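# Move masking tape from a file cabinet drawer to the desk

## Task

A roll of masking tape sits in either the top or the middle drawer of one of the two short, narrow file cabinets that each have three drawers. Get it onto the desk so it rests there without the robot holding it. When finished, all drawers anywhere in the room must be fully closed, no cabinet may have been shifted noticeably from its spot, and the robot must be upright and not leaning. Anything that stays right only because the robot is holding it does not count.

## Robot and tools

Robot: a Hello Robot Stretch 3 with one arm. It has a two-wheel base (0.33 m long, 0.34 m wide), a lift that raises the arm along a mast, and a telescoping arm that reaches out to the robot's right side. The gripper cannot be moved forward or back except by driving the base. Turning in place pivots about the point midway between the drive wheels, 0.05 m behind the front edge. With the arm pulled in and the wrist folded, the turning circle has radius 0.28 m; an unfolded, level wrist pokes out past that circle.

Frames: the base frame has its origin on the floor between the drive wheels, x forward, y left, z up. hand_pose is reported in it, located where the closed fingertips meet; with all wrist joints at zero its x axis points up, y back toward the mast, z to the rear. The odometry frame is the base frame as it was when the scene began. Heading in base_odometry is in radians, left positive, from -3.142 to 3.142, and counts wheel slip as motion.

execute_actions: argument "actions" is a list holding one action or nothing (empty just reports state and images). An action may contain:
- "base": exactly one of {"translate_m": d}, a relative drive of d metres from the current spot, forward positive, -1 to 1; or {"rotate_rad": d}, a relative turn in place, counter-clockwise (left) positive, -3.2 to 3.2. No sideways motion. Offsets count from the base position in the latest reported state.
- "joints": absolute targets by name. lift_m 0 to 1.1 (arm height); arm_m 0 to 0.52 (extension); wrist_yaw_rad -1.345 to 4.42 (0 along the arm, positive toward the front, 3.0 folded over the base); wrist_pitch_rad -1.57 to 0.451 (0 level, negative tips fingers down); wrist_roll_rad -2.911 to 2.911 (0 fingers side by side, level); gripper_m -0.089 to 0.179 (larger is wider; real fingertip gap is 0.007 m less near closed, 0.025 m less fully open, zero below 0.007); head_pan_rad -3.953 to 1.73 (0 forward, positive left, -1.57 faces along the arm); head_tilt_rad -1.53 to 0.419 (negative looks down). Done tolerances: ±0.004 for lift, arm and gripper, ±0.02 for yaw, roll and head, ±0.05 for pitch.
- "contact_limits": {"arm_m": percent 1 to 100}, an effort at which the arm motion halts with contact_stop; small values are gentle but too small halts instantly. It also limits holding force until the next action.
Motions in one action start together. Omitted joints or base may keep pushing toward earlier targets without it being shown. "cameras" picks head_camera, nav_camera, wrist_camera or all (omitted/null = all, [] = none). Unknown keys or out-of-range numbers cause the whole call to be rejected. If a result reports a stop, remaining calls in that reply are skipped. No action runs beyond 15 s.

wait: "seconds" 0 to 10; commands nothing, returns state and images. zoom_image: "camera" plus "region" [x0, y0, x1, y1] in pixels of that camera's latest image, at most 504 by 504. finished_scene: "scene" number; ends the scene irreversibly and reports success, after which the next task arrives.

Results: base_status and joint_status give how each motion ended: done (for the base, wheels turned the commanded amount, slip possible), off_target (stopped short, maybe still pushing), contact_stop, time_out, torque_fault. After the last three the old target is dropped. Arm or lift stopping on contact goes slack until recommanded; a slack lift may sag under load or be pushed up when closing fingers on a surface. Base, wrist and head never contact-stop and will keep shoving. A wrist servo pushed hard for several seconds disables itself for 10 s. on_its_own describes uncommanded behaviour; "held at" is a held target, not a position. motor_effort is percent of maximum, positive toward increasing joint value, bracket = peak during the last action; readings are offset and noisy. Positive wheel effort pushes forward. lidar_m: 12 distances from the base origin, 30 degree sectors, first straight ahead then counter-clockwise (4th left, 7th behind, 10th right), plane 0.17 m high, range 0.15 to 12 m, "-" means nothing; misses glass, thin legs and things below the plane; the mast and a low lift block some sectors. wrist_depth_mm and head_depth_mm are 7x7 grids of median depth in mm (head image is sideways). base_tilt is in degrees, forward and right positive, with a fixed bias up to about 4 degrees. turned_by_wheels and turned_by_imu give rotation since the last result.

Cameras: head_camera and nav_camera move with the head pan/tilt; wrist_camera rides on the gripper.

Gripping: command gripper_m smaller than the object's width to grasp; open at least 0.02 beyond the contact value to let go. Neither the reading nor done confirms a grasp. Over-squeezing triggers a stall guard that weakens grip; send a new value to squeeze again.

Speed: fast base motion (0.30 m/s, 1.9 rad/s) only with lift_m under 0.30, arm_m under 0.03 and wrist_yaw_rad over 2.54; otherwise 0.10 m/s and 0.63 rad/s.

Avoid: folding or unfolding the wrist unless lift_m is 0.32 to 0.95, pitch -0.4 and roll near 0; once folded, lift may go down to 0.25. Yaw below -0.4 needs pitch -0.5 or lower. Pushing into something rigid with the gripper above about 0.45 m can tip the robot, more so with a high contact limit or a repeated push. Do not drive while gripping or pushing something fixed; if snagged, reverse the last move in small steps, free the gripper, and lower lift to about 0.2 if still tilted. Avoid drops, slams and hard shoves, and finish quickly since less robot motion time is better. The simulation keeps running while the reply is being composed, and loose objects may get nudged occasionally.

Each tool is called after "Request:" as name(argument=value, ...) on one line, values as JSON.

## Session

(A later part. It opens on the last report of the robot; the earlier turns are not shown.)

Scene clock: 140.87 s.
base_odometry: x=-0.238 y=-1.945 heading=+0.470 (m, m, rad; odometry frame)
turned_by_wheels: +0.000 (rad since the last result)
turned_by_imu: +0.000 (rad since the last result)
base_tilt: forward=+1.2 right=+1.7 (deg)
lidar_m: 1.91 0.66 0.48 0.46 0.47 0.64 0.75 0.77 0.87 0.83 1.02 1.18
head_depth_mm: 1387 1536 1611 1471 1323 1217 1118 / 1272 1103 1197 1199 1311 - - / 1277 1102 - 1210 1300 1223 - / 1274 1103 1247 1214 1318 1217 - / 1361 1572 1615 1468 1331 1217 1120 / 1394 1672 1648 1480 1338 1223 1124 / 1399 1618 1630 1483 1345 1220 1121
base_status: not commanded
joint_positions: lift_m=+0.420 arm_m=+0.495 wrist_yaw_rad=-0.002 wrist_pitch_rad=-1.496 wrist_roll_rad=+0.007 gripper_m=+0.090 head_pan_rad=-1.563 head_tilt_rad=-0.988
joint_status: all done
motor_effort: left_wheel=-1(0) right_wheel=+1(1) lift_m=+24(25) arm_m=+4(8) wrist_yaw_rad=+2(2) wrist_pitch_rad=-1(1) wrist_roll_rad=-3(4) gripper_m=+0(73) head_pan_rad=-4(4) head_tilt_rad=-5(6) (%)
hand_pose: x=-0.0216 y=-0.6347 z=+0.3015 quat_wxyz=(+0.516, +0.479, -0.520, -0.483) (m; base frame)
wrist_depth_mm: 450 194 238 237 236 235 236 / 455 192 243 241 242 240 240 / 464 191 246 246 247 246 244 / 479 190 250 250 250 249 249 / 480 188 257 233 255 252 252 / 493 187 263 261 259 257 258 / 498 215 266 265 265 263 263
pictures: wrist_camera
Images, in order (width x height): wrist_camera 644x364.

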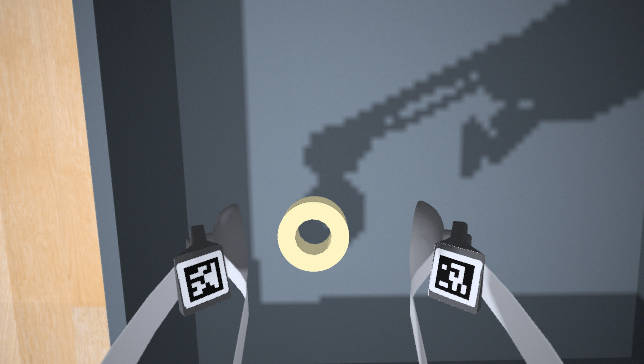

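Request:
execute_actions(actions=[{"base":{"translate_m":0.007},"joints":{"arm_m":0.48,"lift_m":0.36}}], cameras=["wrist_camera"])

Request:
execute_actions(actions=[{"joints":{"gripper_m":0.0}}], cameras=[])

Request:
execute_actions(actions=[{"joints":{"lift_m":0.55}}], cameras=["wrist_camera"])

Scene clock: 142.67 s.
base_odometry: x=-0.232 y=-1.942 heading=+0.469 (m, m, rad; odometry frame)
turned_by_wheels: +0.000 (rad since the last result)
turned_by_imu: +0.000 (rad since the last result)
base_tilt: forward=+1.2 right=+1.7 (deg)
lidar_m: 1.91 0.66 0.48 0.46 0.47 0.64 0.75 0.78 0.87 0.83 1.02 1.18
head_depth_mm: 1358 1532 1611 1451 1320 1217 1125 / 1273 1099 1228 1220 1305 1214 - / 1270 1103 1115 1201 1295 1224 - / 1278 1109 1200 1186 1318 1214 - / 1366 1607 1620 1488 1333 1219 1121 / 1393 1667 1652 1471 1338 1219 1122 / 1393 1621 1625 1480 1337 1221 1125
base_status: done
joint_positions: lift_m=+0.360 arm_m=+0.480 wrist_yaw_rad=-0.002 wrist_pitch_rad=-1.496 wrist_roll_rad=+0.007 gripper_m=+0.090 head_pan_rad=-1.563 head_tilt_rad=-0.988
joint_status: all done
motor_effort: left_wheel=-1(3) right_wheel=+0(2) lift_m=+24(24) arm_m=-2(1) wrist_yaw_rad=+2(2) wrist_pitch_rad=-1(0) wrist_roll_rad=-3(3) gripper_m=+0(0) head_pan_rad=-5(4) head_tilt_rad=-5(5) (%)
hand_pose: x=-0.0216 y=-0.6203 z=+0.2415 quat_wxyz=(+0.516, +0.479, -0.520, -0.484) (m; base frame)
wrist_depth_mm: 133 180 181 180 180 180 179 / 133 180 185 183 183 183 182 / 132 178 187 187 186 186 184 / 131 176 191 190 189 189 188 / 130 176 194 169 193 193 192 / 130 162 199 197 198 196 196 / 129 185 203 203 201 200 200
pictures: wrist_camera
Images, in order (width x height): wrist_camera 644x364.

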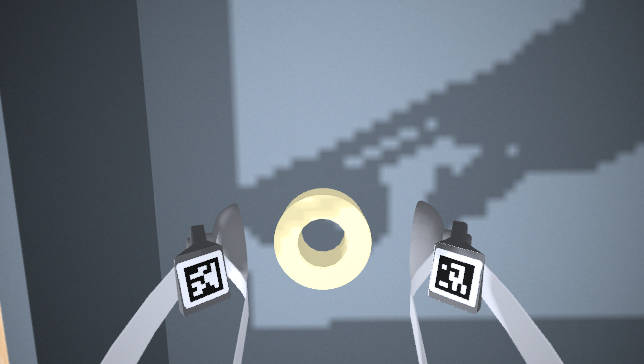

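Scene clock: 144.07 s.
base_odometry: x=-0.232 y=-1.942 heading=+0.469 (m, m, rad; odometry frame)
turned_by_wheels: +0.000 (rad since the last result)
turned_by_imu: +0.000 (rad since the last result)
base_tilt: forward=+1.1 right=+1.7 (deg)
lidar_m: 1.91 0.67 0.48 0.46 0.47 0.64 0.75 0.78 0.87 0.83 1.02 1.18
head_depth_mm: 1359 1527 1605 1445 1328 1213 1121 / 1271 1104 1225 1217 1310 1215 - / 1267 1106 1110 1198 1298 1218 - / 1278 1100 1201 1183 1312 1217 - / 1354 1616 1629 1477 1332 1219 1119 / 1393 1667 1651 1482 1339 1217 1119 / 1398 1630 1625 1475 1342 1225 1125
base_status: not commanded
joint_positions: lift_m=+0.360 arm_m=+0.480 wrist_yaw_rad=-0.002 wrist_pitch_rad=-1.496 wrist_roll_rad=+0.007 gripper_m=+0.001 head_pan_rad=-1.563 head_tilt_rad=-0.988
joint_status: all done
motor_effort: left_wheel=-1(1) right_wheel=+0(0) lift_m=+24(24) arm_m=-2(2) wrist_yaw_rad=+3(3) wrist_pitch_rad=-1(1) wrist_roll_rad=-3(4) gripper_m=-17(95) head_pan_rad=-3(5) head_tilt_rad=-6(6) (%)
hand_pose: x=-0.0216 y=-0.6203 z=+0.2415 quat_wxyz=(+0.516, +0.479, -0.520, -0.484) (m; base frame)
wrist_depth_mm: 133 180 181 180 180 180 179 / 132 179 185 184 184 183 183 / 132 178 188 187 187 186 185 / 131 176 191 190 190 190 189 / 130 175 195 170 193 193 192 / 129 173 200 198 199 197 196 / 128 161 202 202 201 200 200
pictures: none
No camera images: the call's "cameras" was empty. Leave "cameras" out to get every camera's image.

Scene clock: 146.63 s.
base_odometry: x=-0.232 y=-1.942 heading=+0.469 (m, m, rad; odometry frame)
turned_by_wheels: +0.000 (rad since the last result)
turned_by_imu: +0.000 (rad since the last result)
base_tilt: forward=+1.2 right=+1.7 (deg)
lidar_m: 1.91 0.66 0.48 0.46 0.47 0.64 0.75 0.78 0.87 0.83 1.02 1.18
head_depth_mm: 1358 1527 1614 1440 1326 1224 1118 / 1267 1119 1226 1222 - 1217 - / 1267 1150 1299 1211 1295 1222 - / 1275 1107 1215 1196 1311 1218 - / 1366 1618 1628 1475 1335 1215 1124 / 1392 1656 1648 1480 1335 1228 1121 / 1390 1624 1629 1476 1335 1224 1125
base_status: not commanded
joint_positions: lift_m=+0.550 arm_m=+0.480 wrist_yaw_rad=-0.002 wrist_pitch_rad=-1.496 wrist_roll_rad=+0.007 gripper_m=+0.001 head_pan_rad=-1.563 head_tilt_rad=-0.988
joint_status: all done
motor_effort: left_wheel=-1(1) right_wheel=+0(0) lift_m=+30(30) arm_m=-2(2) wrist_yaw_rad=+2(3) wrist_pitch_rad=-1(1) wrist_roll_rad=-4(3) gripper_m=-17(17) head_pan_rad=-4(4) head_tilt_rad=-5(5) (%)
hand_pose: x=-0.0216 y=-0.6203 z=+0.4313 quat_wxyz=(+0.516, +0.479, -0.520, -0.484) (m; base frame)
wrist_depth_mm: 574 576 361 362 360 363 312 / 584 586 367 368 365 364 313 / 588 597 373 375 373 370 332 / 608 600 381 378 380 376 333 / 616 613 389 171 386 385 335 / 628 618 624 333 342 366 337 / 644 641 284 281 276 271 267
pictures: wrist_camera
Images, in order (width x height): wrist_camera 644x364.

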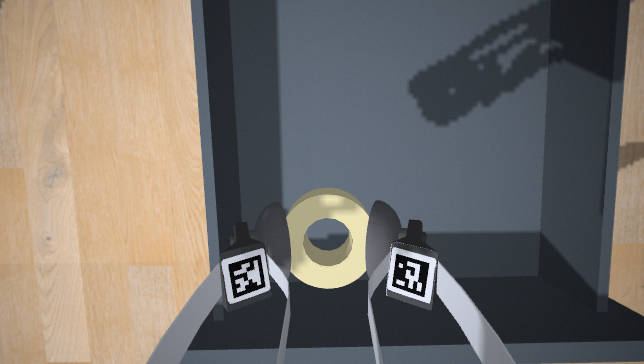

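Request:
execute_actions(actions=[{"joints":{"arm_m":0,"wrist_pitch_rad":0}}], cameras=[])

Request:
execute_actions(actions=[{"joints":{"lift_m":0.2}}], cameras=[])

Request:
execute_actions(actions=[{"joints":{"arm_m":0.415},"contact_limits":{"arm_m":18}}], cameras=["wrist_camera","head_camera"])

Request:
execute_actions(actions=[{"joints":{"arm_m":0,"wrist_pitch_rad":-0.4,"lift_m":0.35}}], cameras=["wrist_camera"])

Scene clock: 151.80 s.
base_odometry: x=-0.232 y=-1.942 heading=+0.469 (m, m, rad; odometry frame)
turned_by_wheels: +0.000 (rad since the last result)
turned_by_imu: +0.001 (rad since the last result)
base_tilt: forward=+1.0 right=+1.7 (deg)
lidar_m: 1.91 0.66 0.48 0.46 0.47 0.64 0.75 0.77 0.87 0.83 1.02 1.18
head_depth_mm: 1360 1529 1606 1439 1330 1221 1123 / 1270 1102 1237 1220 1292 - - / 1278 1104 1244 1201 1282 - - / 1279 1107 1240 1181 1316 1216 - / 1361 1621 1620 1469 1335 1215 1124 / 1395 1666 1649 1473 1340 1220 1126 / 1403 1616 1637 1489 1335 1222 1128
base_status: not commanded
joint_positions: lift_m=+0.550 arm_m=+0.000 wrist_yaw_rad=-0.001 wrist_pitch_rad=-0.027 wrist_roll_rad=+0.006 gripper_m=+0.001 head_pan_rad=-1.563 head_tilt_rad=-0.988
joint_status: all done
motor_effort: left_wheel=-1(0) right_wheel=+0(0) lift_m=+29(29) arm_m=-2(1) wrist_yaw_rad=+2(3) wrist_pitch_rad=+9(10) wrist_roll_rad=-3(4) gripper_m=-17(17) head_pan_rad=-5(4) head_tilt_rad=-6(6) (%)
hand_pose: x=-0.0217 y=-0.4008 z=+0.6575 quat_wxyz=(+0.705, +0.009, -0.709, -0.010) (m; base frame)
wrist_depth_mm: - - - - - - 878 / - - - - - - 882 / - - - - - - 862 / - - - 967 - - 862 / 712 - - 171 628 - 886 / 713 - - 646 698 - 876 / 704 979 - 686 689 - 873
pictures: none
No camera images: the call's "cameras" was empty. Leave "cameras" out to get every camera's image.

Scene clock: 155.80 s.
base_odometry: x=-0.232 y=-1.942 heading=+0.469 (m, m, rad; odometry frame)
turned_by_wheels: +0.000 (rad since the last result)
turned_by_imu: +0.001 (rad since the last result)
base_tilt: forward=+1.1 right=+1.7 (deg)
lidar_m: 1.91 0.66 0.48 0.46 0.47 0.64 0.75 0.78 0.88 0.83 1.02 1.18
head_depth_mm: 1363 1517 1609 1444 1322 1210 1119 / 1268 1103 1232 1221 1290 1217 - / 1277 1104 1252 1222 1280 1234 - / 1276 1110 1241 1204 1298 1219 - / 1363 1618 1634 1466 1329 1219 1117 / 1398 1676 1639 1474 1332 1224 1121 / 1398 1614 1629 1478 1341 1219 1126
base_status: not commanded
joint_positions: lift_m=+0.200 arm_m=+0.000 wrist_yaw_rad=-0.001 wrist_pitch_rad=-0.027 wrist_roll_rad=+0.006 gripper_m=+0.001 head_pan_rad=-1.563 head_tilt_rad=-0.988
joint_status: all done
motor_effort: left_wheel=-1(1) right_wheel=+1(0) lift_m=+24(25) arm_m=-2(2) wrist_yaw_rad=+2(1) wrist_pitch_rad=+8(9) wrist_roll_rad=-3(4) gripper_m=-16(16) head_pan_rad=-4(4) head_tilt_rad=-5(5) (%)
hand_pose: x=-0.0217 y=-0.4008 z=+0.3079 quat_wxyz=(+0.705, +0.009, -0.709, -0.010) (m; base frame)
wrist_depth_mm: - - - 553 552 - 875 / 709 - - 555 561 - 898 / 713 - - 576 588 - 833 / 718 924 253 251 254 254 254 / 701 903 261 171 262 260 266 / 692 731 269 271 277 274 274 / 569 563 511 513 509 509 534
pictures: none
No camera images: the call's "cameras" was empty. Leave "cameras" out to get every camera's image.

Scene clock: 160.03 s.
base_odometry: x=-0.232 y=-1.942 heading=+0.470 (m, m, rad; odometry frame)
turned_by_wheels: +0.000 (rad since the last result)
turned_by_imu: +0.001 (rad since the last result)
base_tilt: forward=+1.1 right=+1.9 (deg)
lidar_m: 1.91 0.66 0.48 0.46 0.47 0.64 0.75 0.78 0.87 0.84 1.02 1.17
head_depth_mm: 1356 1530 1611 1457 1328 1210 1125 / 1272 1106 1209 1453 1329 1214 - / 1279 1109 1210 1407 1334 1214 - / 1277 1108 1214 1453 1333 1218 - / 1361 1572 1619 1479 1334 1222 1122 / 1398 1668 1649 1479 1338 1217 1120 / 1402 1614 1629 1477 1342 1221 1124
base_status: not commanded
joint_positions: lift_m=+0.200 arm_m=+0.414 wrist_yaw_rad=+0.004 wrist_pitch_rad=-0.029 wrist_roll_rad=+0.006 gripper_m=+0.001 head_pan_rad=-1.563 head_tilt_rad=-0.989
joint_status: all done
motor_effort: left_wheel=-1(2) right_wheel=-1(2) lift_m=+24(24) arm_m=+9(18) wrist_yaw_rad=-4(5) wrist_pitch_rad=+10(10) wrist_roll_rad=-3(4) gripper_m=-19(18) head_pan_rad=-4(5) head_tilt_rad=-5(6) (%)
contact_limits: arm_m 18 (drawing in: default 17, maximum 29; extending or still: default 26, maximum 42)
hand_pose: x=-0.0203 y=-0.8145 z=+0.3072 quat_wxyz=(+0.705, +0.012, -0.709, -0.009) (m; base frame)
wrist_depth_mm: 650 169 168 167 167 167 166 / 661 174 174 174 172 171 170 / 665 181 180 180 179 176 176 / 695 189 188 184 186 185 183 / 710 193 192 168 190 190 190 / 696 202 203 171 - 196 194 / 561 209 209 208 207 204 204
pictures: head_camera (sideways: a quarter turn clockwise sets it upright), wrist_camera
Images, in order (width x height): head_camera 896x504, wrist_camera 644x364.

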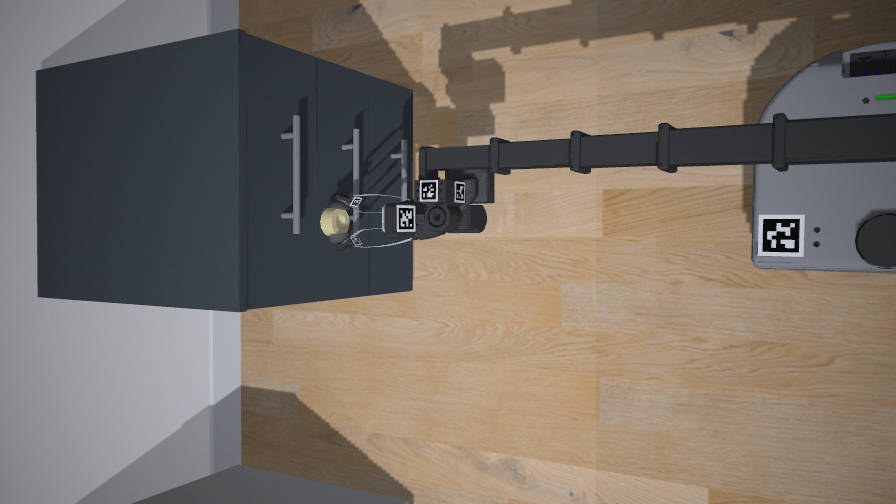

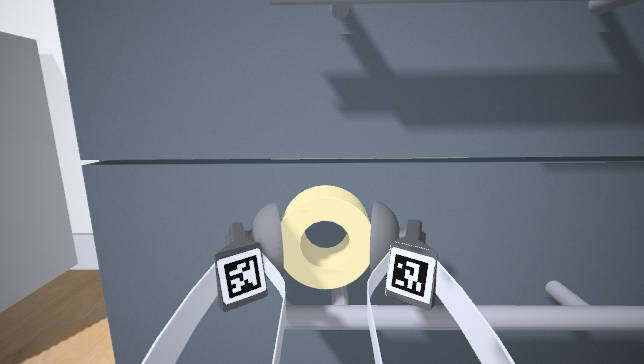

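Scene clock: 164.27 s.
base_odometry: x=-0.232 y=-1.942 heading=+0.469 (m, m, rad; odometry frame)
turned_by_wheels: +0.000 (rad since the last result)
turned_by_imu: +0.001 (rad since the last result)
base_tilt: forward=+1.3 right=+1.8 (deg)
lidar_m: 1.91 0.66 0.48 0.46 0.47 0.64 0.75 0.78 0.87 0.84 1.02 1.18
head_depth_mm: 1366 1530 1608 1476 1330 1212 1125 / 1271 1098 1208 1448 1325 1229 - / 1277 1103 1217 1447 1329 1243 - / 1275 1106 1212 1453 1328 1212 - / 1359 1581 1623 1475 1337 1219 1119 / 1400 1676 1648 1480 1341 1221 1119 / 1396 1622 1628 1481 1347 1223 1124
base_status: not commanded
joint_positions: lift_m=+0.350 arm_m=+0.000 wrist_yaw_rad=+0.001 wrist_pitch_rad=-0.418 wrist_roll_rad=-0.006 gripper_m=+0.001 head_pan_rad=-1.563 head_tilt_rad=-0.989
joint_status: all done
motor_effort: left_wheel=+0(3) right_wheel=+0(3) lift_m=+30(32) arm_m=-2(4) wrist_yaw_rad=-1(8) wrist_pitch_rad=+6(39) wrist_roll_rad=+3(4) gripper_m=-15(18) head_pan_rad=-4(5) head_tilt_rad=-6(5) (%)
hand_pose: x=-0.0213 y=-0.3697 z=+0.3626 quat_wxyz=(+0.694, +0.148, -0.689, -0.146) (m; base frame)
wrist_depth_mm: 706 - - 532 538 - 878 / 709 - - 583 581 - 888 / 710 - - 634 643 - 869 / 745 880 842 160 711 876 804 / 700 715 714 161 724 688 702 / 591 592 593 589 568 585 590 / 512 510 505 510 516 512 503
pictures: wrist_camera
Images, in order (width x height): wrist_camera 644x364.

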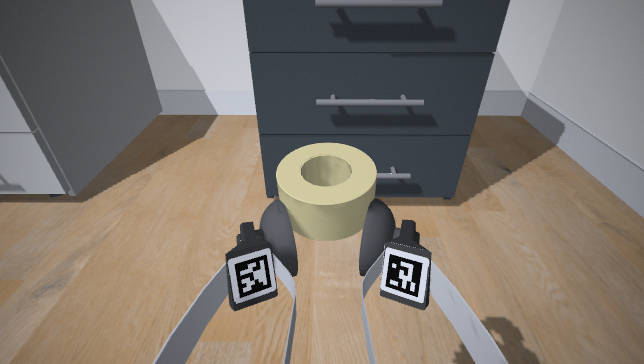

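Request:
execute_actions(actions=[{"joints":{"wrist_yaw_rad":3.0,"gripper_m":-0.01}}], cameras=["head_camera"])

Request:
execute_actions(actions=[{"joints":{"lift_m":0.28,"head_pan_rad":-2.2,"head_tilt_rad":-0.8}}], cameras=[])

Request:
execute_actions(actions=[{"base":{"translate_m":0.45}}], cameras=["head_camera"])

Scene clock: 167.10 s.
base_odometry: x=-0.232 y=-1.942 heading=+0.470 (m, m, rad; odometry frame)
turned_by_wheels: +0.000 (rad since the last result)
turned_by_imu: +0.000 (rad since the last result)
base_tilt: forward=+1.3 right=+1.7 (deg)
lidar_m: 1.91 0.66 0.48 0.46 0.47 0.64 0.75 0.78 0.87 0.84 1.02 1.17
head_depth_mm: 1366 1526 1616 1467 1327 1212 1128 / 1277 1103 1211 1438 1327 1229 - / 1280 1102 1208 1452 1333 1252 - / 1279 1105 1215 1449 1333 1248 - / 1365 1576 1618 1476 1332 1217 1125 / 1387 1671 1658 1477 1333 1220 1120 / 1395 1629 1623 1472 1337 1216 1126
base_status: not commanded
joint_positions: lift_m=+0.350 arm_m=+0.000 wrist_yaw_rad=+2.997 wrist_pitch_rad=-0.418 wrist_roll_rad=-0.006 gripper_m=-0.009 head_pan_rad=-1.563 head_tilt_rad=-0.989
joint_status: all done
motor_effort: left_wheel=+0(0) right_wheel=+0(0) lift_m=+29(29) arm_m=-2(2) wrist_yaw_rad=+3(4) wrist_pitch_rad=+6(6) wrist_roll_rad=+3(3) gripper_m=-18(65) head_pan_rad=-4(4) head_tilt_rad=-6(5) (%)
hand_pose: x=+0.0110 y=+0.0768 z=+0.3626 quat_wxyz=(+0.196, +0.698, +0.097, +0.682) (m; base frame)
wrist_depth_mm: 423 - 448 465 477 496 516 / 454 463 484 504 524 541 569 / 495 509 535 547 586 613 638 / 547 562 600 158 648 668 716 / 596 624 - 161 699 690 693 / 598 591 - 590 582 591 592 / 511 525 - 546 506 504 510
pictures: head_camera (sideways: a quarter turn clockwise sets it upright)
Images, in order (width x height): head_camera 896x504.

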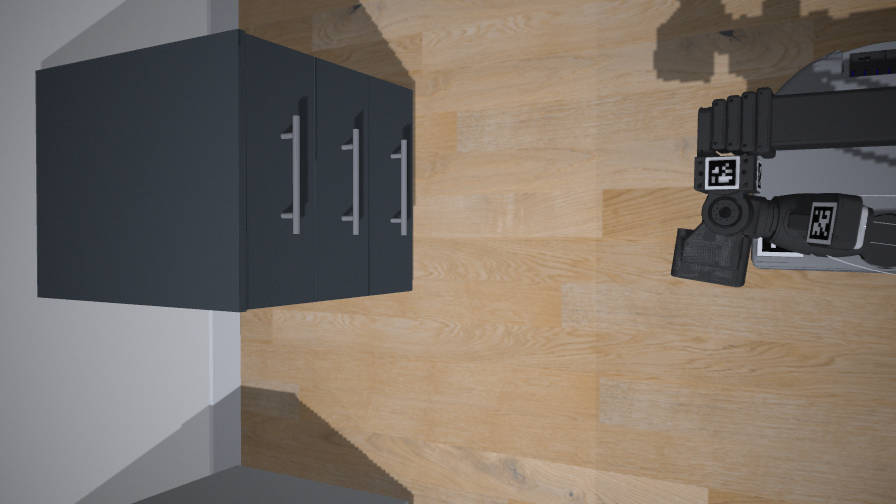

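Scene clock: 168.57 s.
base_odometry: x=-0.232 y=-1.942 heading=+0.470 (m, m, rad; odometry frame)
turned_by_wheels: +0.000 (rad since the last result)
turned_by_imu: +0.000 (rad since the last result)
base_tilt: forward=+1.1 right=+1.8 (deg)
lidar_m: 1.91 0.66 0.48 0.46 0.47 0.64 0.75 0.77 0.87 0.84 1.02 1.18
head_depth_mm: 839 931 1038 1166 1340 1279 1151 / 932 1039 1178 1354 1435 1288 1150 / 1048 1184 1354 1582 1466 1286 1171 / 1186 1364 1608 1688 1465 1289 1172 / 1367 1586 1858 1702 1473 1292 1156 / 1379 1550 1731 1265 1407 1292 1153 / 1299 1449 1201 1120 1329 1298 1157
base_status: not commanded
joint_positions: lift_m=+0.280 arm_m=+0.000 wrist_yaw_rad=+2.998 wrist_pitch_rad=-0.418 wrist_roll_rad=-0.006 gripper_m=-0.009 head_pan_rad=-2.193 head_tilt_rad=-0.804
joint_status: all done
motor_effort: left_wheel=-1(1) right_wheel=+0(0) lift_m=+24(23) arm_m=-2(2) wrist_yaw_rad=+3(3) wrist_pitch_rad=+6(7) wrist_roll_rad=+2(3) gripper_m=-18(18) head_pan_rad=-5(45) head_tilt_rad=+2(15) (%)
hand_pose: x=+0.0110 y=+0.0767 z=+0.2927 quat_wxyz=(+0.196, +0.698, +0.098, +0.682) (m; base frame)
wrist_depth_mm: 420 - 445 463 482 497 519 / 450 463 487 504 529 547 570 / 495 510 544 538 588 601 639 / 542 556 591 158 653 667 690 / 581 589 - 160 602 598 589 / 503 517 - 524 493 497 506 / 451 - - - 436 434 435
pictures: none
No camera images: the call's "cameras" was empty. Leave "cameras" out to get every camera's image.

Scene clock: 171.80 s.
base_odometry: x=+0.169 y=-1.738 heading=+0.469 (m, m, rad; odometry frame)
turned_by_wheels: +0.000 (rad since the last result)
turned_by_imu: +0.003 (rad since the last result)
base_tilt: forward=+1.1 right=+1.7 (deg)
lidar_m: 2.57 0.67 0.49 0.47 0.48 0.65 1.20 1.24 0.90 0.85 0.86 1.94
head_depth_mm: 1363 1499 1685 1690 1458 1281 1146 / 1504 1680 1870 1688 1462 1291 1148 / 1630 1856 1406 1623 1472 1288 1173 / 1548 1690 1264 1473 1461 1292 1174 / 1445 1466 1221 1337 1473 1287 1149 / 1368 1450 1242 1562 1470 1291 1153 / 1288 1406 1556 1704 1470 1297 1159
base_status: done
joint_positions: lift_m=+0.280 arm_m=+0.000 wrist_yaw_rad=+2.998 wrist_pitch_rad=-0.418 wrist_roll_rad=-0.006 gripper_m=-0.009 head_pan_rad=-2.193 head_tilt_rad=-0.803
joint_status: not commanded
motor_effort: left_wheel=-1(8) right_wheel=+0(4) lift_m=+23(24) arm_m=-2(2) wrist_yaw_rad=+2(2) wrist_pitch_rad=+6(6) wrist_roll_rad=+3(2) gripper_m=-17(18) head_pan_rad=-5(5) head_tilt_rad=+2(1) (%)
hand_pose: x=+0.0108 y=+0.0768 z=+0.2927 quat_wxyz=(+0.196, +0.698, +0.098, +0.682) (m; base frame)
wrist_depth_mm: 429 - 456 469 485 500 523 / 462 491 496 513 529 556 581 / 495 523 543 555 589 614 636 / 549 586 604 158 656 669 692 / 588 597 - 161 602 589 594 / 509 520 - 515 497 507 500 / 453 - - - 436 431 433
pictures: head_camera (sideways: a quarter turn clockwise sets it upright)
Images, in order (width x height): head_camera 896x504.

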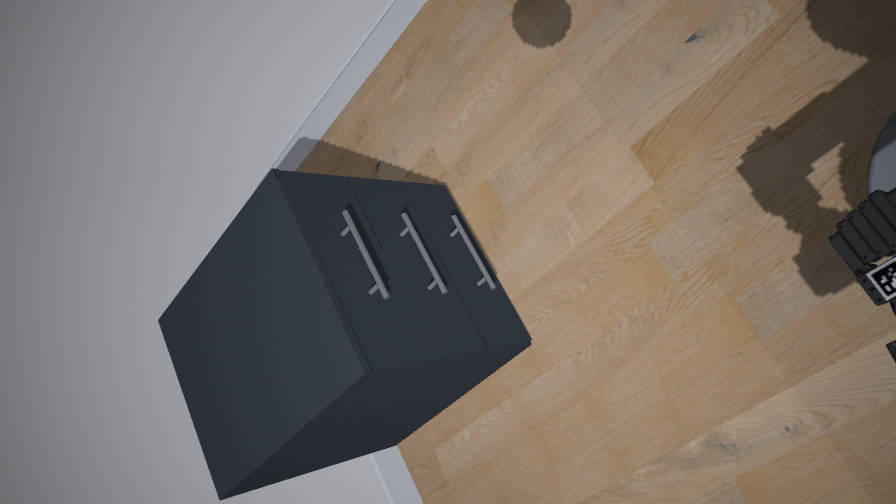

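Request:
execute_actions(actions=[{"base":{"translate_m":1}}], cameras=[])

Request:
execute_actions(actions=[{"base":{"translate_m":1}}], cameras=[])

Request:
execute_actions(actions=[{"base":{"rotate_rad":1.56}}], cameras=[])

Request:
execute_actions(actions=[{"base":{"translate_m":1}}], cameras=[])

Request:
execute_actions(actions=[{"base":{"translate_m":1}}], cameras=[])

Request:
execute_actions(actions=[{"base":{"rotate_rad":1.56}}], cameras=[])

Request:
execute_actions(actions=[{"base":{"translate_m":0.75},"joints":{"head_pan_rad":-1.57,"head_tilt_rad":-0.5}}], cameras=[])

Request:
execute_actions(actions=[{"joints":{"lift_m":0.9}}], cameras=[])

Request:
execute_actions(actions=[{"joints":{"wrist_yaw_rad":0}}])

Scene clock: 177.93 s.
base_odometry: x=+1.061 y=-1.286 heading=+0.469 (m, m, rad; odometry frame)
turned_by_wheels: +0.000 (rad since the last result)
turned_by_imu: +0.007 (rad since the last result)
base_tilt: forward=+1.2 right=+1.7 (deg)
lidar_m: 1.57 0.69 0.50 0.48 0.50 0.67 1.81 1.18 0.94 1.38 1.43 1.64
head_depth_mm: 1811 1684 1843 1688 1451 1287 1148 / 1751 1866 1895 1674 1464 1288 1147 / 1640 1780 1319 1579 1463 1288 1170 / 1536 1466 1263 1459 1463 1287 1180 / 1439 1465 1265 1553 1467 1290 1155 / 1352 1450 1558 1697 1481 1287 1155 / 1276 1428 1608 1695 1478 1298 1151
base_status: done
joint_positions: lift_m=+0.280 arm_m=+0.000 wrist_yaw_rad=+2.998 wrist_pitch_rad=-0.418 wrist_roll_rad=-0.006 gripper_m=-0.009 head_pan_rad=-2.193 head_tilt_rad=-0.803
joint_status: not commanded
motor_effort: left_wheel=-2(7) right_wheel=+1(3) lift_m=+24(23) arm_m=-2(2) wrist_yaw_rad=+3(1) wrist_pitch_rad=+6(6) wrist_roll_rad=+2(3) gripper_m=-17(17) head_pan_rad=-4(4) head_tilt_rad=+1(1) (%)
hand_pose: x=+0.0108 y=+0.0768 z=+0.2927 quat_wxyz=(+0.196, +0.698, +0.098, +0.682) (m; base frame)
wrist_depth_mm: 441 - 467 482 498 520 534 / 478 485 513 523 548 564 589 / 527 536 555 566 594 629 831 / 565 595 623 158 669 691 710 / 605 589 - 161 602 594 596 / 507 521 - 522 501 503 502 / 450 - - - 433 436 437
pictures: none
No camera images: the call's "cameras" was empty. Leave "cameras" out to get every camera's image.

Scene clock: 182.93 s.
base_odometry: x=+1.953 y=-0.834 heading=+0.469 (m, m, rad; odometry frame)
turned_by_wheels: +0.000 (rad since the last result)
turned_by_imu: +0.007 (rad since the last result)
base_tilt: forward=+1.1 right=+1.7 (deg)
lidar_m: 0.57 0.59 0.81 2.20 0.63 0.69 1.88 1.68 1.43 1.37 0.81 0.59
head_depth_mm: 1810 1858 1935 1681 1450 1283 1145 / 1758 2004 1987 1692 1460 1282 1150 / 1618 1877 2002 1692 1460 1290 1166 / 1516 1741 1926 1694 1460 1289 1177 / 1420 1609 1856 1698 1467 1290 1156 / 1336 1506 1717 1693 1464 1290 1152 / 1265 1418 1611 1700 1477 1294 1154
base_status: done
joint_positions: lift_m=+0.280 arm_m=+0.000 wrist_yaw_rad=+2.998 wrist_pitch_rad=-0.418 wrist_roll_rad=-0.006 gripper_m=-0.009 head_pan_rad=-2.193 head_tilt_rad=-0.803
joint_status: not commanded
motor_effort: left_wheel=-2(7) right_wheel=+1(5) lift_m=+23(24) arm_m=-2(2) wrist_yaw_rad=+2(3) wrist_pitch_rad=+6(6) wrist_roll_rad=+3(3) gripper_m=-17(18) head_pan_rad=-5(5) head_tilt_rad=+2(2) (%)
hand_pose: x=+0.0108 y=+0.0768 z=+0.2927 quat_wxyz=(+0.196, +0.698, +0.098, +0.682) (m; base frame)
wrist_depth_mm: 567 - - - - 832 609 / 554 705 - - - 863 616 / 548 740 953 939 938 838 624 / 583 698 737 158 720 731 615 / 593 606 - 161 611 598 573 / 504 523 - 514 496 501 500 / 445 - - - 437 434 433
pictures: none
No camera images: the call's "cameras" was empty. Leave "cameras" out to get every camera's image.

Scene clock: 185.10 s.
base_odometry: x=+1.953 y=-0.834 heading=+2.029 (m, m, rad; odometry frame)
turned_by_wheels: +1.560 (rad since the last result)
turned_by_imu: +1.567 (rad since the last result)
base_tilt: forward=+1.1 right=+1.8 (deg)
lidar_m: 2.04 0.63 0.67 1.75 1.80 1.43 1.37 0.83 0.60 0.57 0.59 0.80
head_depth_mm: 786 933 1152 1519 1454 1283 1149 / 718 846 1024 1294 1459 1285 1154 / 668 775 919 1138 1403 1283 1166 / 620 714 835 1007 1275 1288 1180 / 581 658 766 906 1112 1268 1152 / 545 613 703 823 994 1226 1152 / 515 575 654 755 893 1097 1155
base_status: done
joint_positions: lift_m=+0.280 arm_m=+0.000 wrist_yaw_rad=+2.998 wrist_pitch_rad=-0.418 wrist_roll_rad=-0.006 gripper_m=-0.009 head_pan_rad=-2.193 head_tilt_rad=-0.803
joint_status: not commanded
motor_effort: left_wheel=-2(10) right_wheel=+1(6) lift_m=+24(24) arm_m=-2(2) wrist_yaw_rad=+3(2) wrist_pitch_rad=+6(6) wrist_roll_rad=+3(2) gripper_m=-18(18) head_pan_rad=-4(5) head_tilt_rad=+2(1) (%)
hand_pose: x=+0.0108 y=+0.0767 z=+0.2927 quat_wxyz=(+0.196, +0.698, +0.098, +0.682) (m; base frame)
wrist_depth_mm: - - - - - 699 508 / - - - - - 715 523 / 951 944 956 931 950 738 568 / 740 746 736 157 745 697 622 / 606 605 - 161 604 602 589 / 504 523 - 524 499 503 501 / 453 - - - 436 431 433
pictures: none
No camera images: the call's "cameras" was empty. Leave "cameras" out to get every camera's image.

Scene clock: 190.10 s.
base_odometry: x=+1.511 y=+0.063 heading=+2.029 (m, m, rad; odometry frame)
turned_by_wheels: +0.000 (rad since the last result)
turned_by_imu: +0.007 (rad since the last result)
base_tilt: forward=+1.2 right=+1.8 (deg)
lidar_m: 1.98 2.48 3.33 0.42 0.43 0.58 2.31 0.80 0.58 0.55 0.57 0.78
head_depth_mm: 750 894 1101 1448 1456 1282 1146 / 690 810 981 1247 1433 1285 1151 / 639 742 886 1090 1383 1285 1167 / 595 683 801 968 1222 1296 1180 / 559 635 734 872 1067 1257 1156 / 525 592 677 791 956 1193 1152 / 495 554 628 725 860 1059 1155
base_status: done
joint_positions: lift_m=+0.280 arm_m=+0.000 wrist_yaw_rad=+2.998 wrist_pitch_rad=-0.418 wrist_roll_rad=-0.006 gripper_m=-0.009 head_pan_rad=-2.193 head_tilt_rad=-0.803
joint_status: not commanded
motor_effort: left_wheel=-2(6) right_wheel=+1(5) lift_m=+24(23) arm_m=-2(2) wrist_yaw_rad=+1(2) wrist_pitch_rad=+6(7) wrist_roll_rad=+2(3) gripper_m=-18(18) head_pan_rad=-4(4) head_tilt_rad=+1(0) (%)
hand_pose: x=+0.0108 y=+0.0767 z=+0.2927 quat_wxyz=(+0.196, +0.698, +0.098, +0.682) (m; base frame)
wrist_depth_mm: 378 - 683 - - - - / 413 423 457 - - - - / 450 460 597 954 957 924 922 / 491 513 553 157 732 738 718 / 550 554 - 161 598 594 594 / 504 519 - 526 491 503 501 / 450 - - - 439 432 430
pictures: none
No camera images: the call's "cameras" was empty. Leave "cameras" out to get every camera's image.

Scene clock: 195.10 s.
base_odometry: x=+1.068 y=+0.960 heading=+2.029 (m, m, rad; odometry frame)
turned_by_wheels: +0.000 (rad since the last result)
turned_by_imu: +0.007 (rad since the last result)
base_tilt: forward=+1.1 right=+1.7 (deg)
lidar_m: 1.40 1.02 1.86 3.22 1.68 1.14 2.21 0.77 0.56 0.54 0.56 0.76
head_depth_mm: 724 864 1068 1399 1455 1279 1147 / 668 784 949 1202 1431 1283 1148 / 620 720 854 1052 1358 1283 1165 / 578 662 777 940 1178 1280 1179 / 542 615 713 848 1041 1245 1153 / 510 574 655 770 927 1163 1148 / 478 527 595 683 836 1032 1134
base_status: done
joint_positions: lift_m=+0.280 arm_m=+0.000 wrist_yaw_rad=+2.998 wrist_pitch_rad=-0.418 wrist_roll_rad=-0.006 gripper_m=-0.009 head_pan_rad=-2.193 head_tilt_rad=-0.803
joint_status: not commanded
motor_effort: left_wheel=-3(7) right_wheel=+1(6) lift_m=+24(24) arm_m=-2(2) wrist_yaw_rad=+1(2) wrist_pitch_rad=+6(6) wrist_roll_rad=+3(3) gripper_m=-17(17) head_pan_rad=-4(4) head_tilt_rad=+1(1) (%)
hand_pose: x=+0.0108 y=+0.0767 z=+0.2927 quat_wxyz=(+0.196, +0.698, +0.098, +0.682) (m; base frame)
wrist_depth_mm: - - - - - - - / - - - - - - - / 947 954 947 946 989 926 944 / 740 731 724 158 734 731 726 / 600 602 - 161 607 592 592 / 506 522 - 522 494 502 509 / 452 - - - 435 434 436
pictures: none
No camera images: the call's "cameras" was empty. Leave "cameras" out to get every camera's image.

Scene clock: 197.27 s.
base_odometry: x=+1.068 y=+0.960 heading=-2.694 (m, m, rad; odometry frame)
turned_by_wheels: +1.560 (rad since the last result)
turned_by_imu: +1.567 (rad since the last result)
base_tilt: forward=+1.1 right=+1.6 (deg)
lidar_m: 3.21 1.68 1.14 1.49 0.79 0.56 0.54 0.56 0.75 1.40 1.02 1.86
head_depth_mm: 586 647 699 826 952 1123 1150 / 648 723 800 952 1128 1249 1150 / 717 802 956 1123 1365 1283 1168 / 819 935 1126 1368 1448 1289 1177 / 952 1124 1371 1620 1462 1290 1151 / 1127 1370 1701 1704 1467 1290 1154 / 1291 1462 1659 1703 1467 1296 1157
base_status: done
joint_positions: lift_m=+0.280 arm_m=+0.000 wrist_yaw_rad=+2.998 wrist_pitch_rad=-0.418 wrist_roll_rad=-0.006 gripper_m=-0.009 head_pan_rad=-2.194 head_tilt_rad=-0.803
joint_status: not commanded
motor_effort: left_wheel=-3(10) right_wheel=+2(7) lift_m=+24(23) arm_m=-2(2) wrist_yaw_rad=+2(2) wrist_pitch_rad=+6(6) wrist_roll_rad=+2(3) gripper_m=-17(18) head_pan_rad=-5(4) head_tilt_rad=+1(2) (%)
hand_pose: x=+0.0108 y=+0.0767 z=+0.2927 quat_wxyz=(+0.196, +0.698, +0.098, +0.682) (m; base frame)
wrist_depth_mm: 809 - - - - - - / 803 - - - - - - / 768 938 960 946 943 950 933 / 705 734 734 158 738 724 725 / 599 591 - 161 612 591 596 / 507 524 - 517 495 500 500 / 449 - - - 431 433 431
pictures: none
No camera images: the call's "cameras" was empty. Leave "cameras" out to get every camera's image.

Scene clock: 201.60 s.
base_odometry: x=+0.392 y=+0.636 heading=-2.694 (m, m, rad; odometry frame)
turned_by_wheels: +0.000 (rad since the last result)
turned_by_imu: +0.005 (rad since the last result)
base_tilt: forward=+1.1 right=+1.7 (deg)
lidar_m: 2.46 1.59 1.21 1.09 1.11 1.34 1.29 1.33 1.00 1.38 1.26 1.92
head_depth_mm: 1174 1267 906 707 1236 1415 1273 / 1176 1267 911 707 1750 1508 1300 / 1174 1269 911 708 1752 1535 1299 / 1170 1270 912 710 1743 1537 1298 / 1168 1265 916 710 1743 1541 1302 / 1167 1266 916 712 1745 1532 1303 / 1165 1267 918 710 1756 1537 1304
base_status: done
joint_positions: lift_m=+0.280 arm_m=+0.000 wrist_yaw_rad=+2.998 wrist_pitch_rad=-0.418 wrist_roll_rad=-0.006 gripper_m=-0.009 head_pan_rad=-1.577 head_tilt_rad=-0.507
joint_status: all done
motor_effort: left_wheel=-2(8) right_wheel=+1(6) lift_m=+24(24) arm_m=-2(2) wrist_yaw_rad=+1(3) wrist_pitch_rad=+7(6) wrist_roll_rad=+3(3) gripper_m=-17(17) head_pan_rad=+4(46) head_tilt_rad=+3(25) (%)
hand_pose: x=+0.0108 y=+0.0767 z=+0.2927 quat_wxyz=(+0.196, +0.698, +0.098, +0.682) (m; base frame)
wrist_depth_mm: - - - - - - - / - - - - - - - / 958 955 962 951 951 951 951 / 726 736 739 158 724 740 730 / 606 601 - 161 602 594 599 / 505 518 - 521 493 500 500 / 450 - - - 439 434 437
pictures: none
No camera images: the call's "cameras" was empty. Leave "cameras" out to get every camera's image.

Scene clock: 208.07 s.
base_odometry: x=+0.392 y=+0.636 heading=-2.694 (m, m, rad; odometry frame)
turned_by_wheels: +0.000 (rad since the last result)
turned_by_imu: +0.001 (rad since the last result)
base_tilt: forward=+1.2 right=+1.7 (deg)
lidar_m: 2.46 1.59 1.21 1.09 1.11 1.35 1.29 1.33 1.00 1.38 1.26 1.92
head_depth_mm: 1172 1268 908 706 1238 1530 - / 1175 1266 909 708 1754 1532 - / 1175 1270 911 709 1747 1530 - / 1176 1270 913 708 1757 1538 - / 1176 1262 913 712 1751 1545 - / 1169 1262 919 712 1757 1535 1329 / 1170 1266 920 711 1749 1536 1305
base_status: not commanded
joint_positions: lift_m=+0.900 arm_m=+0.000 wrist_yaw_rad=+2.998 wrist_pitch_rad=-0.419 wrist_roll_rad=-0.006 gripper_m=-0.009 head_pan_rad=-1.577 head_tilt_rad=-0.507
joint_status: all done
motor_effort: left_wheel=-2(2) right_wheel=+1(1) lift_m=+30(31) arm_m=-2(2) wrist_yaw_rad=+2(2) wrist_pitch_rad=+6(6) wrist_roll_rad=+3(3) gripper_m=-18(17) head_pan_rad=+4(4) head_tilt_rad=+3(3) (%)
hand_pose: x=+0.0108 y=+0.0767 z=+0.9124 quat_wxyz=(+0.196, +0.698, +0.098, +0.682) (m; base frame)
wrist_depth_mm: - - - - - - - / - - - - - - - / - - - - - - - / - - - 158 - - - / - - - 161 - - - / - - - - - - - / - - - - - - -
pictures: none
No camera images: the call's "cameras" was empty. Leave "cameras" out to get every camera's image.

Scene clock: 210.57 s.
base_odometry: x=+0.392 y=+0.636 heading=-2.694 (m, m, rad; odometry frame)
turned_by_wheels: +0.000 (rad since the last result)
turned_by_imu: +0.000 (rad since the last result)
base_tilt: forward=+1.1 right=+1.7 (deg)
lidar_m: 2.46 1.60 1.21 1.09 1.12 1.35 1.29 1.33 1.00 1.38 1.27 1.92
head_depth_mm: 1174 1264 907 708 1244 1524 - / 1173 1262 910 707 1754 1534 - / 1174 1268 909 708 1732 - - / 1170 1259 912 710 1732 1500 1303 / 1176 1265 915 712 1756 1526 1296 / 1167 1264 918 713 1745 1543 1306 / 1176 1265 918 713 1769 1541 1302
base_status: not commanded
joint_positions: lift_m=+0.900 arm_m=+0.000 wrist_yaw_rad=+0.003 wrist_pitch_rad=-0.419 wrist_roll_rad=-0.006 gripper_m=-0.009 head_pan_rad=-1.577 head_tilt_rad=-0.507
joint_status: all done
motor_effort: left_wheel=-2(2) right_wheel=+1(1) lift_m=+29(30) arm_m=-2(2) wrist_yaw_rad=-3(2) wrist_pitch_rad=+6(6) wrist_roll_rad=+3(3) gripper_m=-17(18) head_pan_rad=+4(4) head_tilt_rad=+3(3) (%)
hand_pose: x=-0.0209 y=-0.3696 z=+0.9124 quat_wxyz=(+0.694, +0.149, -0.689, -0.146) (m; base frame)
wrist_depth_mm: 483 482 481 485 480 480 479 / 343 341 343 341 340 340 338 / - - - - - - - / - - - 158 - - - / - - - 161 - - - / - - - - - - - / - - - - - - -
pictures: head_camera (sideways: a quarter turn clockwise sets it upright), nav_camera (sideways: a quarter turn counterclockwise sets it upright), wrist_camera
Images, in order (width x height): head_camera 896x504, nav_camera 672x504, wrist_camera 644x364.

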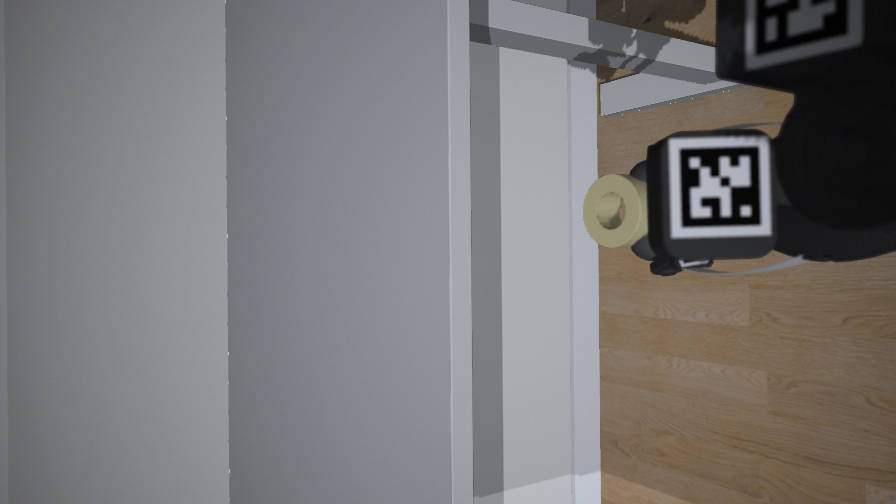

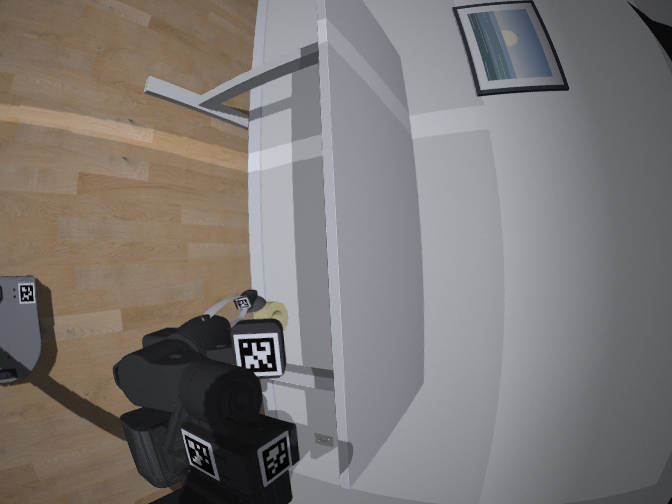

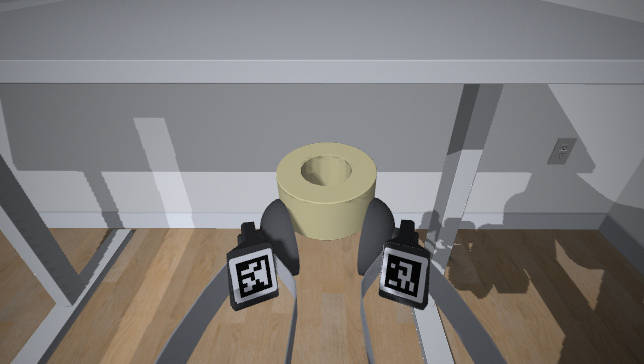

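Request:
execute_actions(actions=[{"joints":{"lift_m":1.0}}], cameras=[])

Request:
execute_actions(actions=[{"joints":{"arm_m":0.4}}], cameras=[])

Scene clock: 212.60 s.
base_odometry: x=+0.392 y=+0.636 heading=-2.694 (m, m, rad; odometry frame)
turned_by_wheels: +0.000 (rad since the last result)
turned_by_imu: +0.000 (rad since the last result)
base_tilt: forward=+1.2 right=+1.8 (deg)
lidar_m: 2.46 1.59 1.21 1.10 1.11 1.34 1.29 1.33 1.00 1.38 1.27 1.92
head_depth_mm: 1180 1272 908 706 - - - / 1170 1259 909 705 - - - / 1175 1270 912 696 - - - / 1178 1267 914 711 1749 1522 1301 / 1180 1267 914 709 1744 1537 1304 / 1171 1270 916 710 1745 1541 1304 / 1174 1262 918 714 1738 1538 1306
base_status: not commanded
joint_positions: lift_m=+1.000 arm_m=+0.000 wrist_yaw_rad=+0.002 wrist_pitch_rad=-0.419 wrist_roll_rad=-0.006 gripper_m=-0.009 head_pan_rad=-1.577 head_tilt_rad=-0.507
joint_status: all done
motor_effort: left_wheel=-3(3) right_wheel=+1(1) lift_m=+29(31) arm_m=-2(2) wrist_yaw_rad=-2(3) wrist_pitch_rad=+6(7) wrist_roll_rad=+3(3) gripper_m=-18(18) head_pan_rad=+4(3) head_tilt_rad=+3(3) (%)
hand_pose: x=-0.0210 y=-0.3696 z=+1.0124 quat_wxyz=(+0.694, +0.148, -0.689, -0.146) (m; base frame)
wrist_depth_mm: - - - - - - - / 604 614 604 598 599 605 - / 425 424 428 428 424 427 427 / - - - 158 - - - / - - - 161 - - - / - - - - - - - / - - - - - - -
pictures: none
No camera images: the call's "cameras" was empty. Leave "cameras" out to get every camera's image.

Scene clock: 216.73 s.
base_odometry: x=+0.392 y=+0.636 heading=-2.694 (m, m, rad; odometry frame)
turned_by_wheels: +0.000 (rad since the last result)
turned_by_imu: +0.001 (rad since the last result)
base_tilt: forward=+1.3 right=+1.7 (deg)
lidar_m: 2.46 1.59 1.21 1.09 1.11 1.35 1.29 1.33 1.00 1.38 1.26 1.92
head_depth_mm: 1173 - 814 706 1234 1421 1271 / 1177 - 860 709 1755 1509 1305 / 1173 - 818 706 1754 1531 1302 / 1174 1259 864 708 1745 1539 1297 / 1177 1267 914 712 1755 1532 1301 / 1171 1263 916 711 1748 1534 1300 / 1171 1271 918 712 1742 1532 1306
base_status: not commanded
joint_positions: lift_m=+1.000 arm_m=+0.400 wrist_yaw_rad=+0.001 wrist_pitch_rad=-0.419 wrist_roll_rad=-0.006 gripper_m=-0.009 head_pan_rad=-1.577 head_tilt_rad=-0.507
joint_status: all done
motor_effort: left_wheel=-3(3) right_wheel=+1(1) lift_m=+28(29) arm_m=+4(0) wrist_yaw_rad=-1(2) wrist_pitch_rad=+7(6) wrist_roll_rad=+3(3) gripper_m=-18(18) head_pan_rad=+4(4) head_tilt_rad=+3(3) (%)
hand_pose: x=-0.0213 y=-0.7689 z=+1.0124 quat_wxyz=(+0.694, +0.148, -0.689, -0.146) (m; base frame)
wrist_depth_mm: 676 673 683 669 664 665 679 / 597 594 603 593 596 596 709 / 424 425 427 424 420 423 423 / 325 328 327 158 328 325 326 / 268 267 272 161 271 266 265 / 225 225 224 225 223 225 225 / 195 194 195 195 194 194 194
pictures: none
No camera images: the call's "cameras" was empty. Leave "cameras" out to get every camera's image.

Request:
execute_actions(actions=[{"joints":{"lift_m":0.945}}], cameras=[])

Request:
execute_actions(actions=[{"joints":{"gripper_m":0.09}}], cameras=[])

Request:
execute_actions(actions=[{"joints":{"arm_m":0.3,"lift_m":1.0}}], cameras=["wrist_camera"])

Request:
finished_scene(scene=1)

Scene clock: 218.53 s.
base_odometry: x=+0.392 y=+0.636 heading=-2.694 (m, m, rad; odometry frame)
turned_by_wheels: +0.000 (rad since the last result)
turned_by_imu: +0.000 (rad since the last result)
base_tilt: forward=+1.2 right=+1.6 (deg)
lidar_m: 2.46 1.59 1.21 1.09 1.11 1.34 1.29 1.33 1.00 1.38 1.26 1.91
head_depth_mm: 1173 1270 - 1129 1242 1421 1267 / 1170 1272 863 708 1751 1503 1300 / 1176 1263 - 707 1746 1530 1301 / 1177 1265 917 710 1750 1536 1307 / 1176 1269 919 712 1748 1542 1305 / 1173 1267 918 713 1754 1541 1305 / 1169 1263 919 713 1757 1546 1307
base_status: not commanded
joint_positions: lift_m=+0.945 arm_m=+0.400 wrist_yaw_rad=+0.003 wrist_pitch_rad=-0.395 wrist_roll_rad=-0.003 gripper_m=-0.009 head_pan_rad=-1.577 head_tilt_rad=-0.507
joint_status: all done
motor_effort: left_wheel=-3(2) right_wheel=+1(1) lift_m=+17(25) arm_m=+5(4) wrist_yaw_rad=-2(3) wrist_pitch_rad=-1(6) wrist_roll_rad=+1(2) gripper_m=-18(18) head_pan_rad=+3(4) head_tilt_rad=+3(3) (%)
hand_pose: x=-0.0209 y=-0.7718 z=+0.9632 quat_wxyz=(+0.695, +0.140, -0.692, -0.138) (m; base frame)
wrist_depth_mm: 669 666 656 665 664 648 665 / 484 477 477 472 473 468 465 / 328 329 326 326 323 324 323 / 250 251 247 157 247 245 246 / 201 200 204 162 204 199 198 / 168 167 168 168 165 166 167 / 145 144 144 144 144 143 144
pictures: none
No camera images: the call's "cameras" was empty. Leave "cameras" out to get every camera's image.

Scene clock: 220.03 s.
base_odometry: x=+0.392 y=+0.636 heading=-2.695 (m, m, rad; odometry frame)
turned_by_wheels: -0.001 (rad since the last result)
turned_by_imu: -0.001 (rad since the last result)
base_tilt: forward=+1.1 right=+1.7 (deg)
lidar_m: 2.46 1.60 1.21 1.10 1.12 1.34 1.29 1.33 1.00 1.38 1.27 1.91
head_depth_mm: 1179 1271 - 1124 1237 1425 1269 / 1170 1270 - 708 1765 1498 1297 / 1178 1269 - 709 1751 1537 1301 / 1173 1266 914 709 1745 1537 1299 / 1177 1273 919 710 1750 1537 1302 / 1175 1263 918 712 1745 1539 1303 / 1168 1264 918 714 1746 1539 1295
base_status: not commanded
joint_positions: lift_m=+0.945 arm_m=+0.400 wrist_yaw_rad=-0.027 wrist_pitch_rad=-0.390 wrist_roll_rad=-0.003 gripper_m=+0.090 head_pan_rad=-1.577 head_tilt_rad=-0.507
joint_status: all done
on_its_own: wrist_yaw_rad is at rest, and its effort (+29) is outside its rest range (-12 to +12)
motor_effort: left_wheel=-11(11) right_wheel=+12(12) lift_m=+20(20) arm_m=+4(4) wrist_yaw_rad=+29(29) wrist_pitch_rad=-3(3) wrist_roll_rad=+1(1) gripper_m=+7(89) head_pan_rad=+4(3) head_tilt_rad=+3(4) (%)
hand_pose: x=-0.0277 y=-0.7724 z=+0.9643 quat_wxyz=(+0.693, +0.128, -0.694, -0.146) (m; base frame)
wrist_depth_mm: 649 651 664 662 674 667 676 / 489 484 485 482 480 480 481 / 331 329 330 329 329 328 326 / 250 251 249 249 249 248 246 / 201 200 201 168 204 201 199 / 168 168 163 166 162 170 167 / 144 144 144 144 144 144 143
pictures: none
No camera images: the call's "cameras" was empty. Leave "cameras" out to get every camera's image.

Scene clock: 222.00 s.
base_odometry: x=+0.392 y=+0.636 heading=-2.694 (m, m, rad; odometry frame)
turned_by_wheels: +0.001 (rad since the last result)
turned_by_imu: +0.001 (rad since the last result)
base_tilt: forward=+1.2 right=+1.7 (deg)
lidar_m: 2.46 1.59 1.21 1.10 1.12 1.35 1.29 1.33 1.00 1.38 1.26 1.92
head_depth_mm: 1180 1253 859 705 1229 1428 1270 / 1178 1240 - 706 1750 1507 1301 / 1173 1246 - 679 1758 1540 1301 / 1175 1265 967 708 1752 1543 1305 / 1172 1264 918 710 1747 1542 1302 / 1171 1265 917 713 1747 1541 1307 / 1169 1263 917 712 1743 1556 1300
base_status: not commanded
joint_positions: lift_m=+1.000 arm_m=+0.300 wrist_yaw_rad=-0.002 wrist_pitch_rad=-0.415 wrist_roll_rad=-0.003 gripper_m=+0.090 head_pan_rad=-1.577 head_tilt_rad=-0.507
joint_status: all done
motor_effort: left_wheel=-2(11) right_wheel=+1(12) lift_m=+29(30) arm_m=-2(2) wrist_yaw_rad=+2(29) wrist_pitch_rad=+5(5) wrist_roll_rad=+1(1) gripper_m=+0(7) head_pan_rad=+4(4) head_tilt_rad=+3(3) (%)
hand_pose: x=-0.0219 y=-0.6702 z=+1.0133 quat_wxyz=(+0.693, +0.145, -0.691, -0.146) (m; base frame)
wrist_depth_mm: 771 762 769 763 767 771 752 / 621 619 615 602 599 606 803 / 433 431 429 426 428 426 427 / 333 330 334 303 329 329 327 / 270 268 280 269 274 267 266 / 227 227 219 227 219 230 226 / 196 197 197 196 196 195 194
pictures: wrist_camera
Images, in order (width x height): wrist_camera 644x364.

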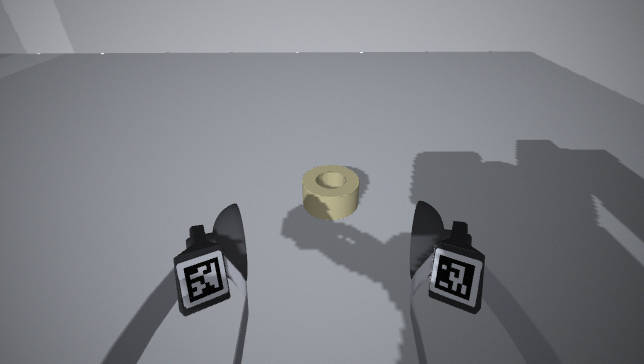

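The scene is finished: the task was done.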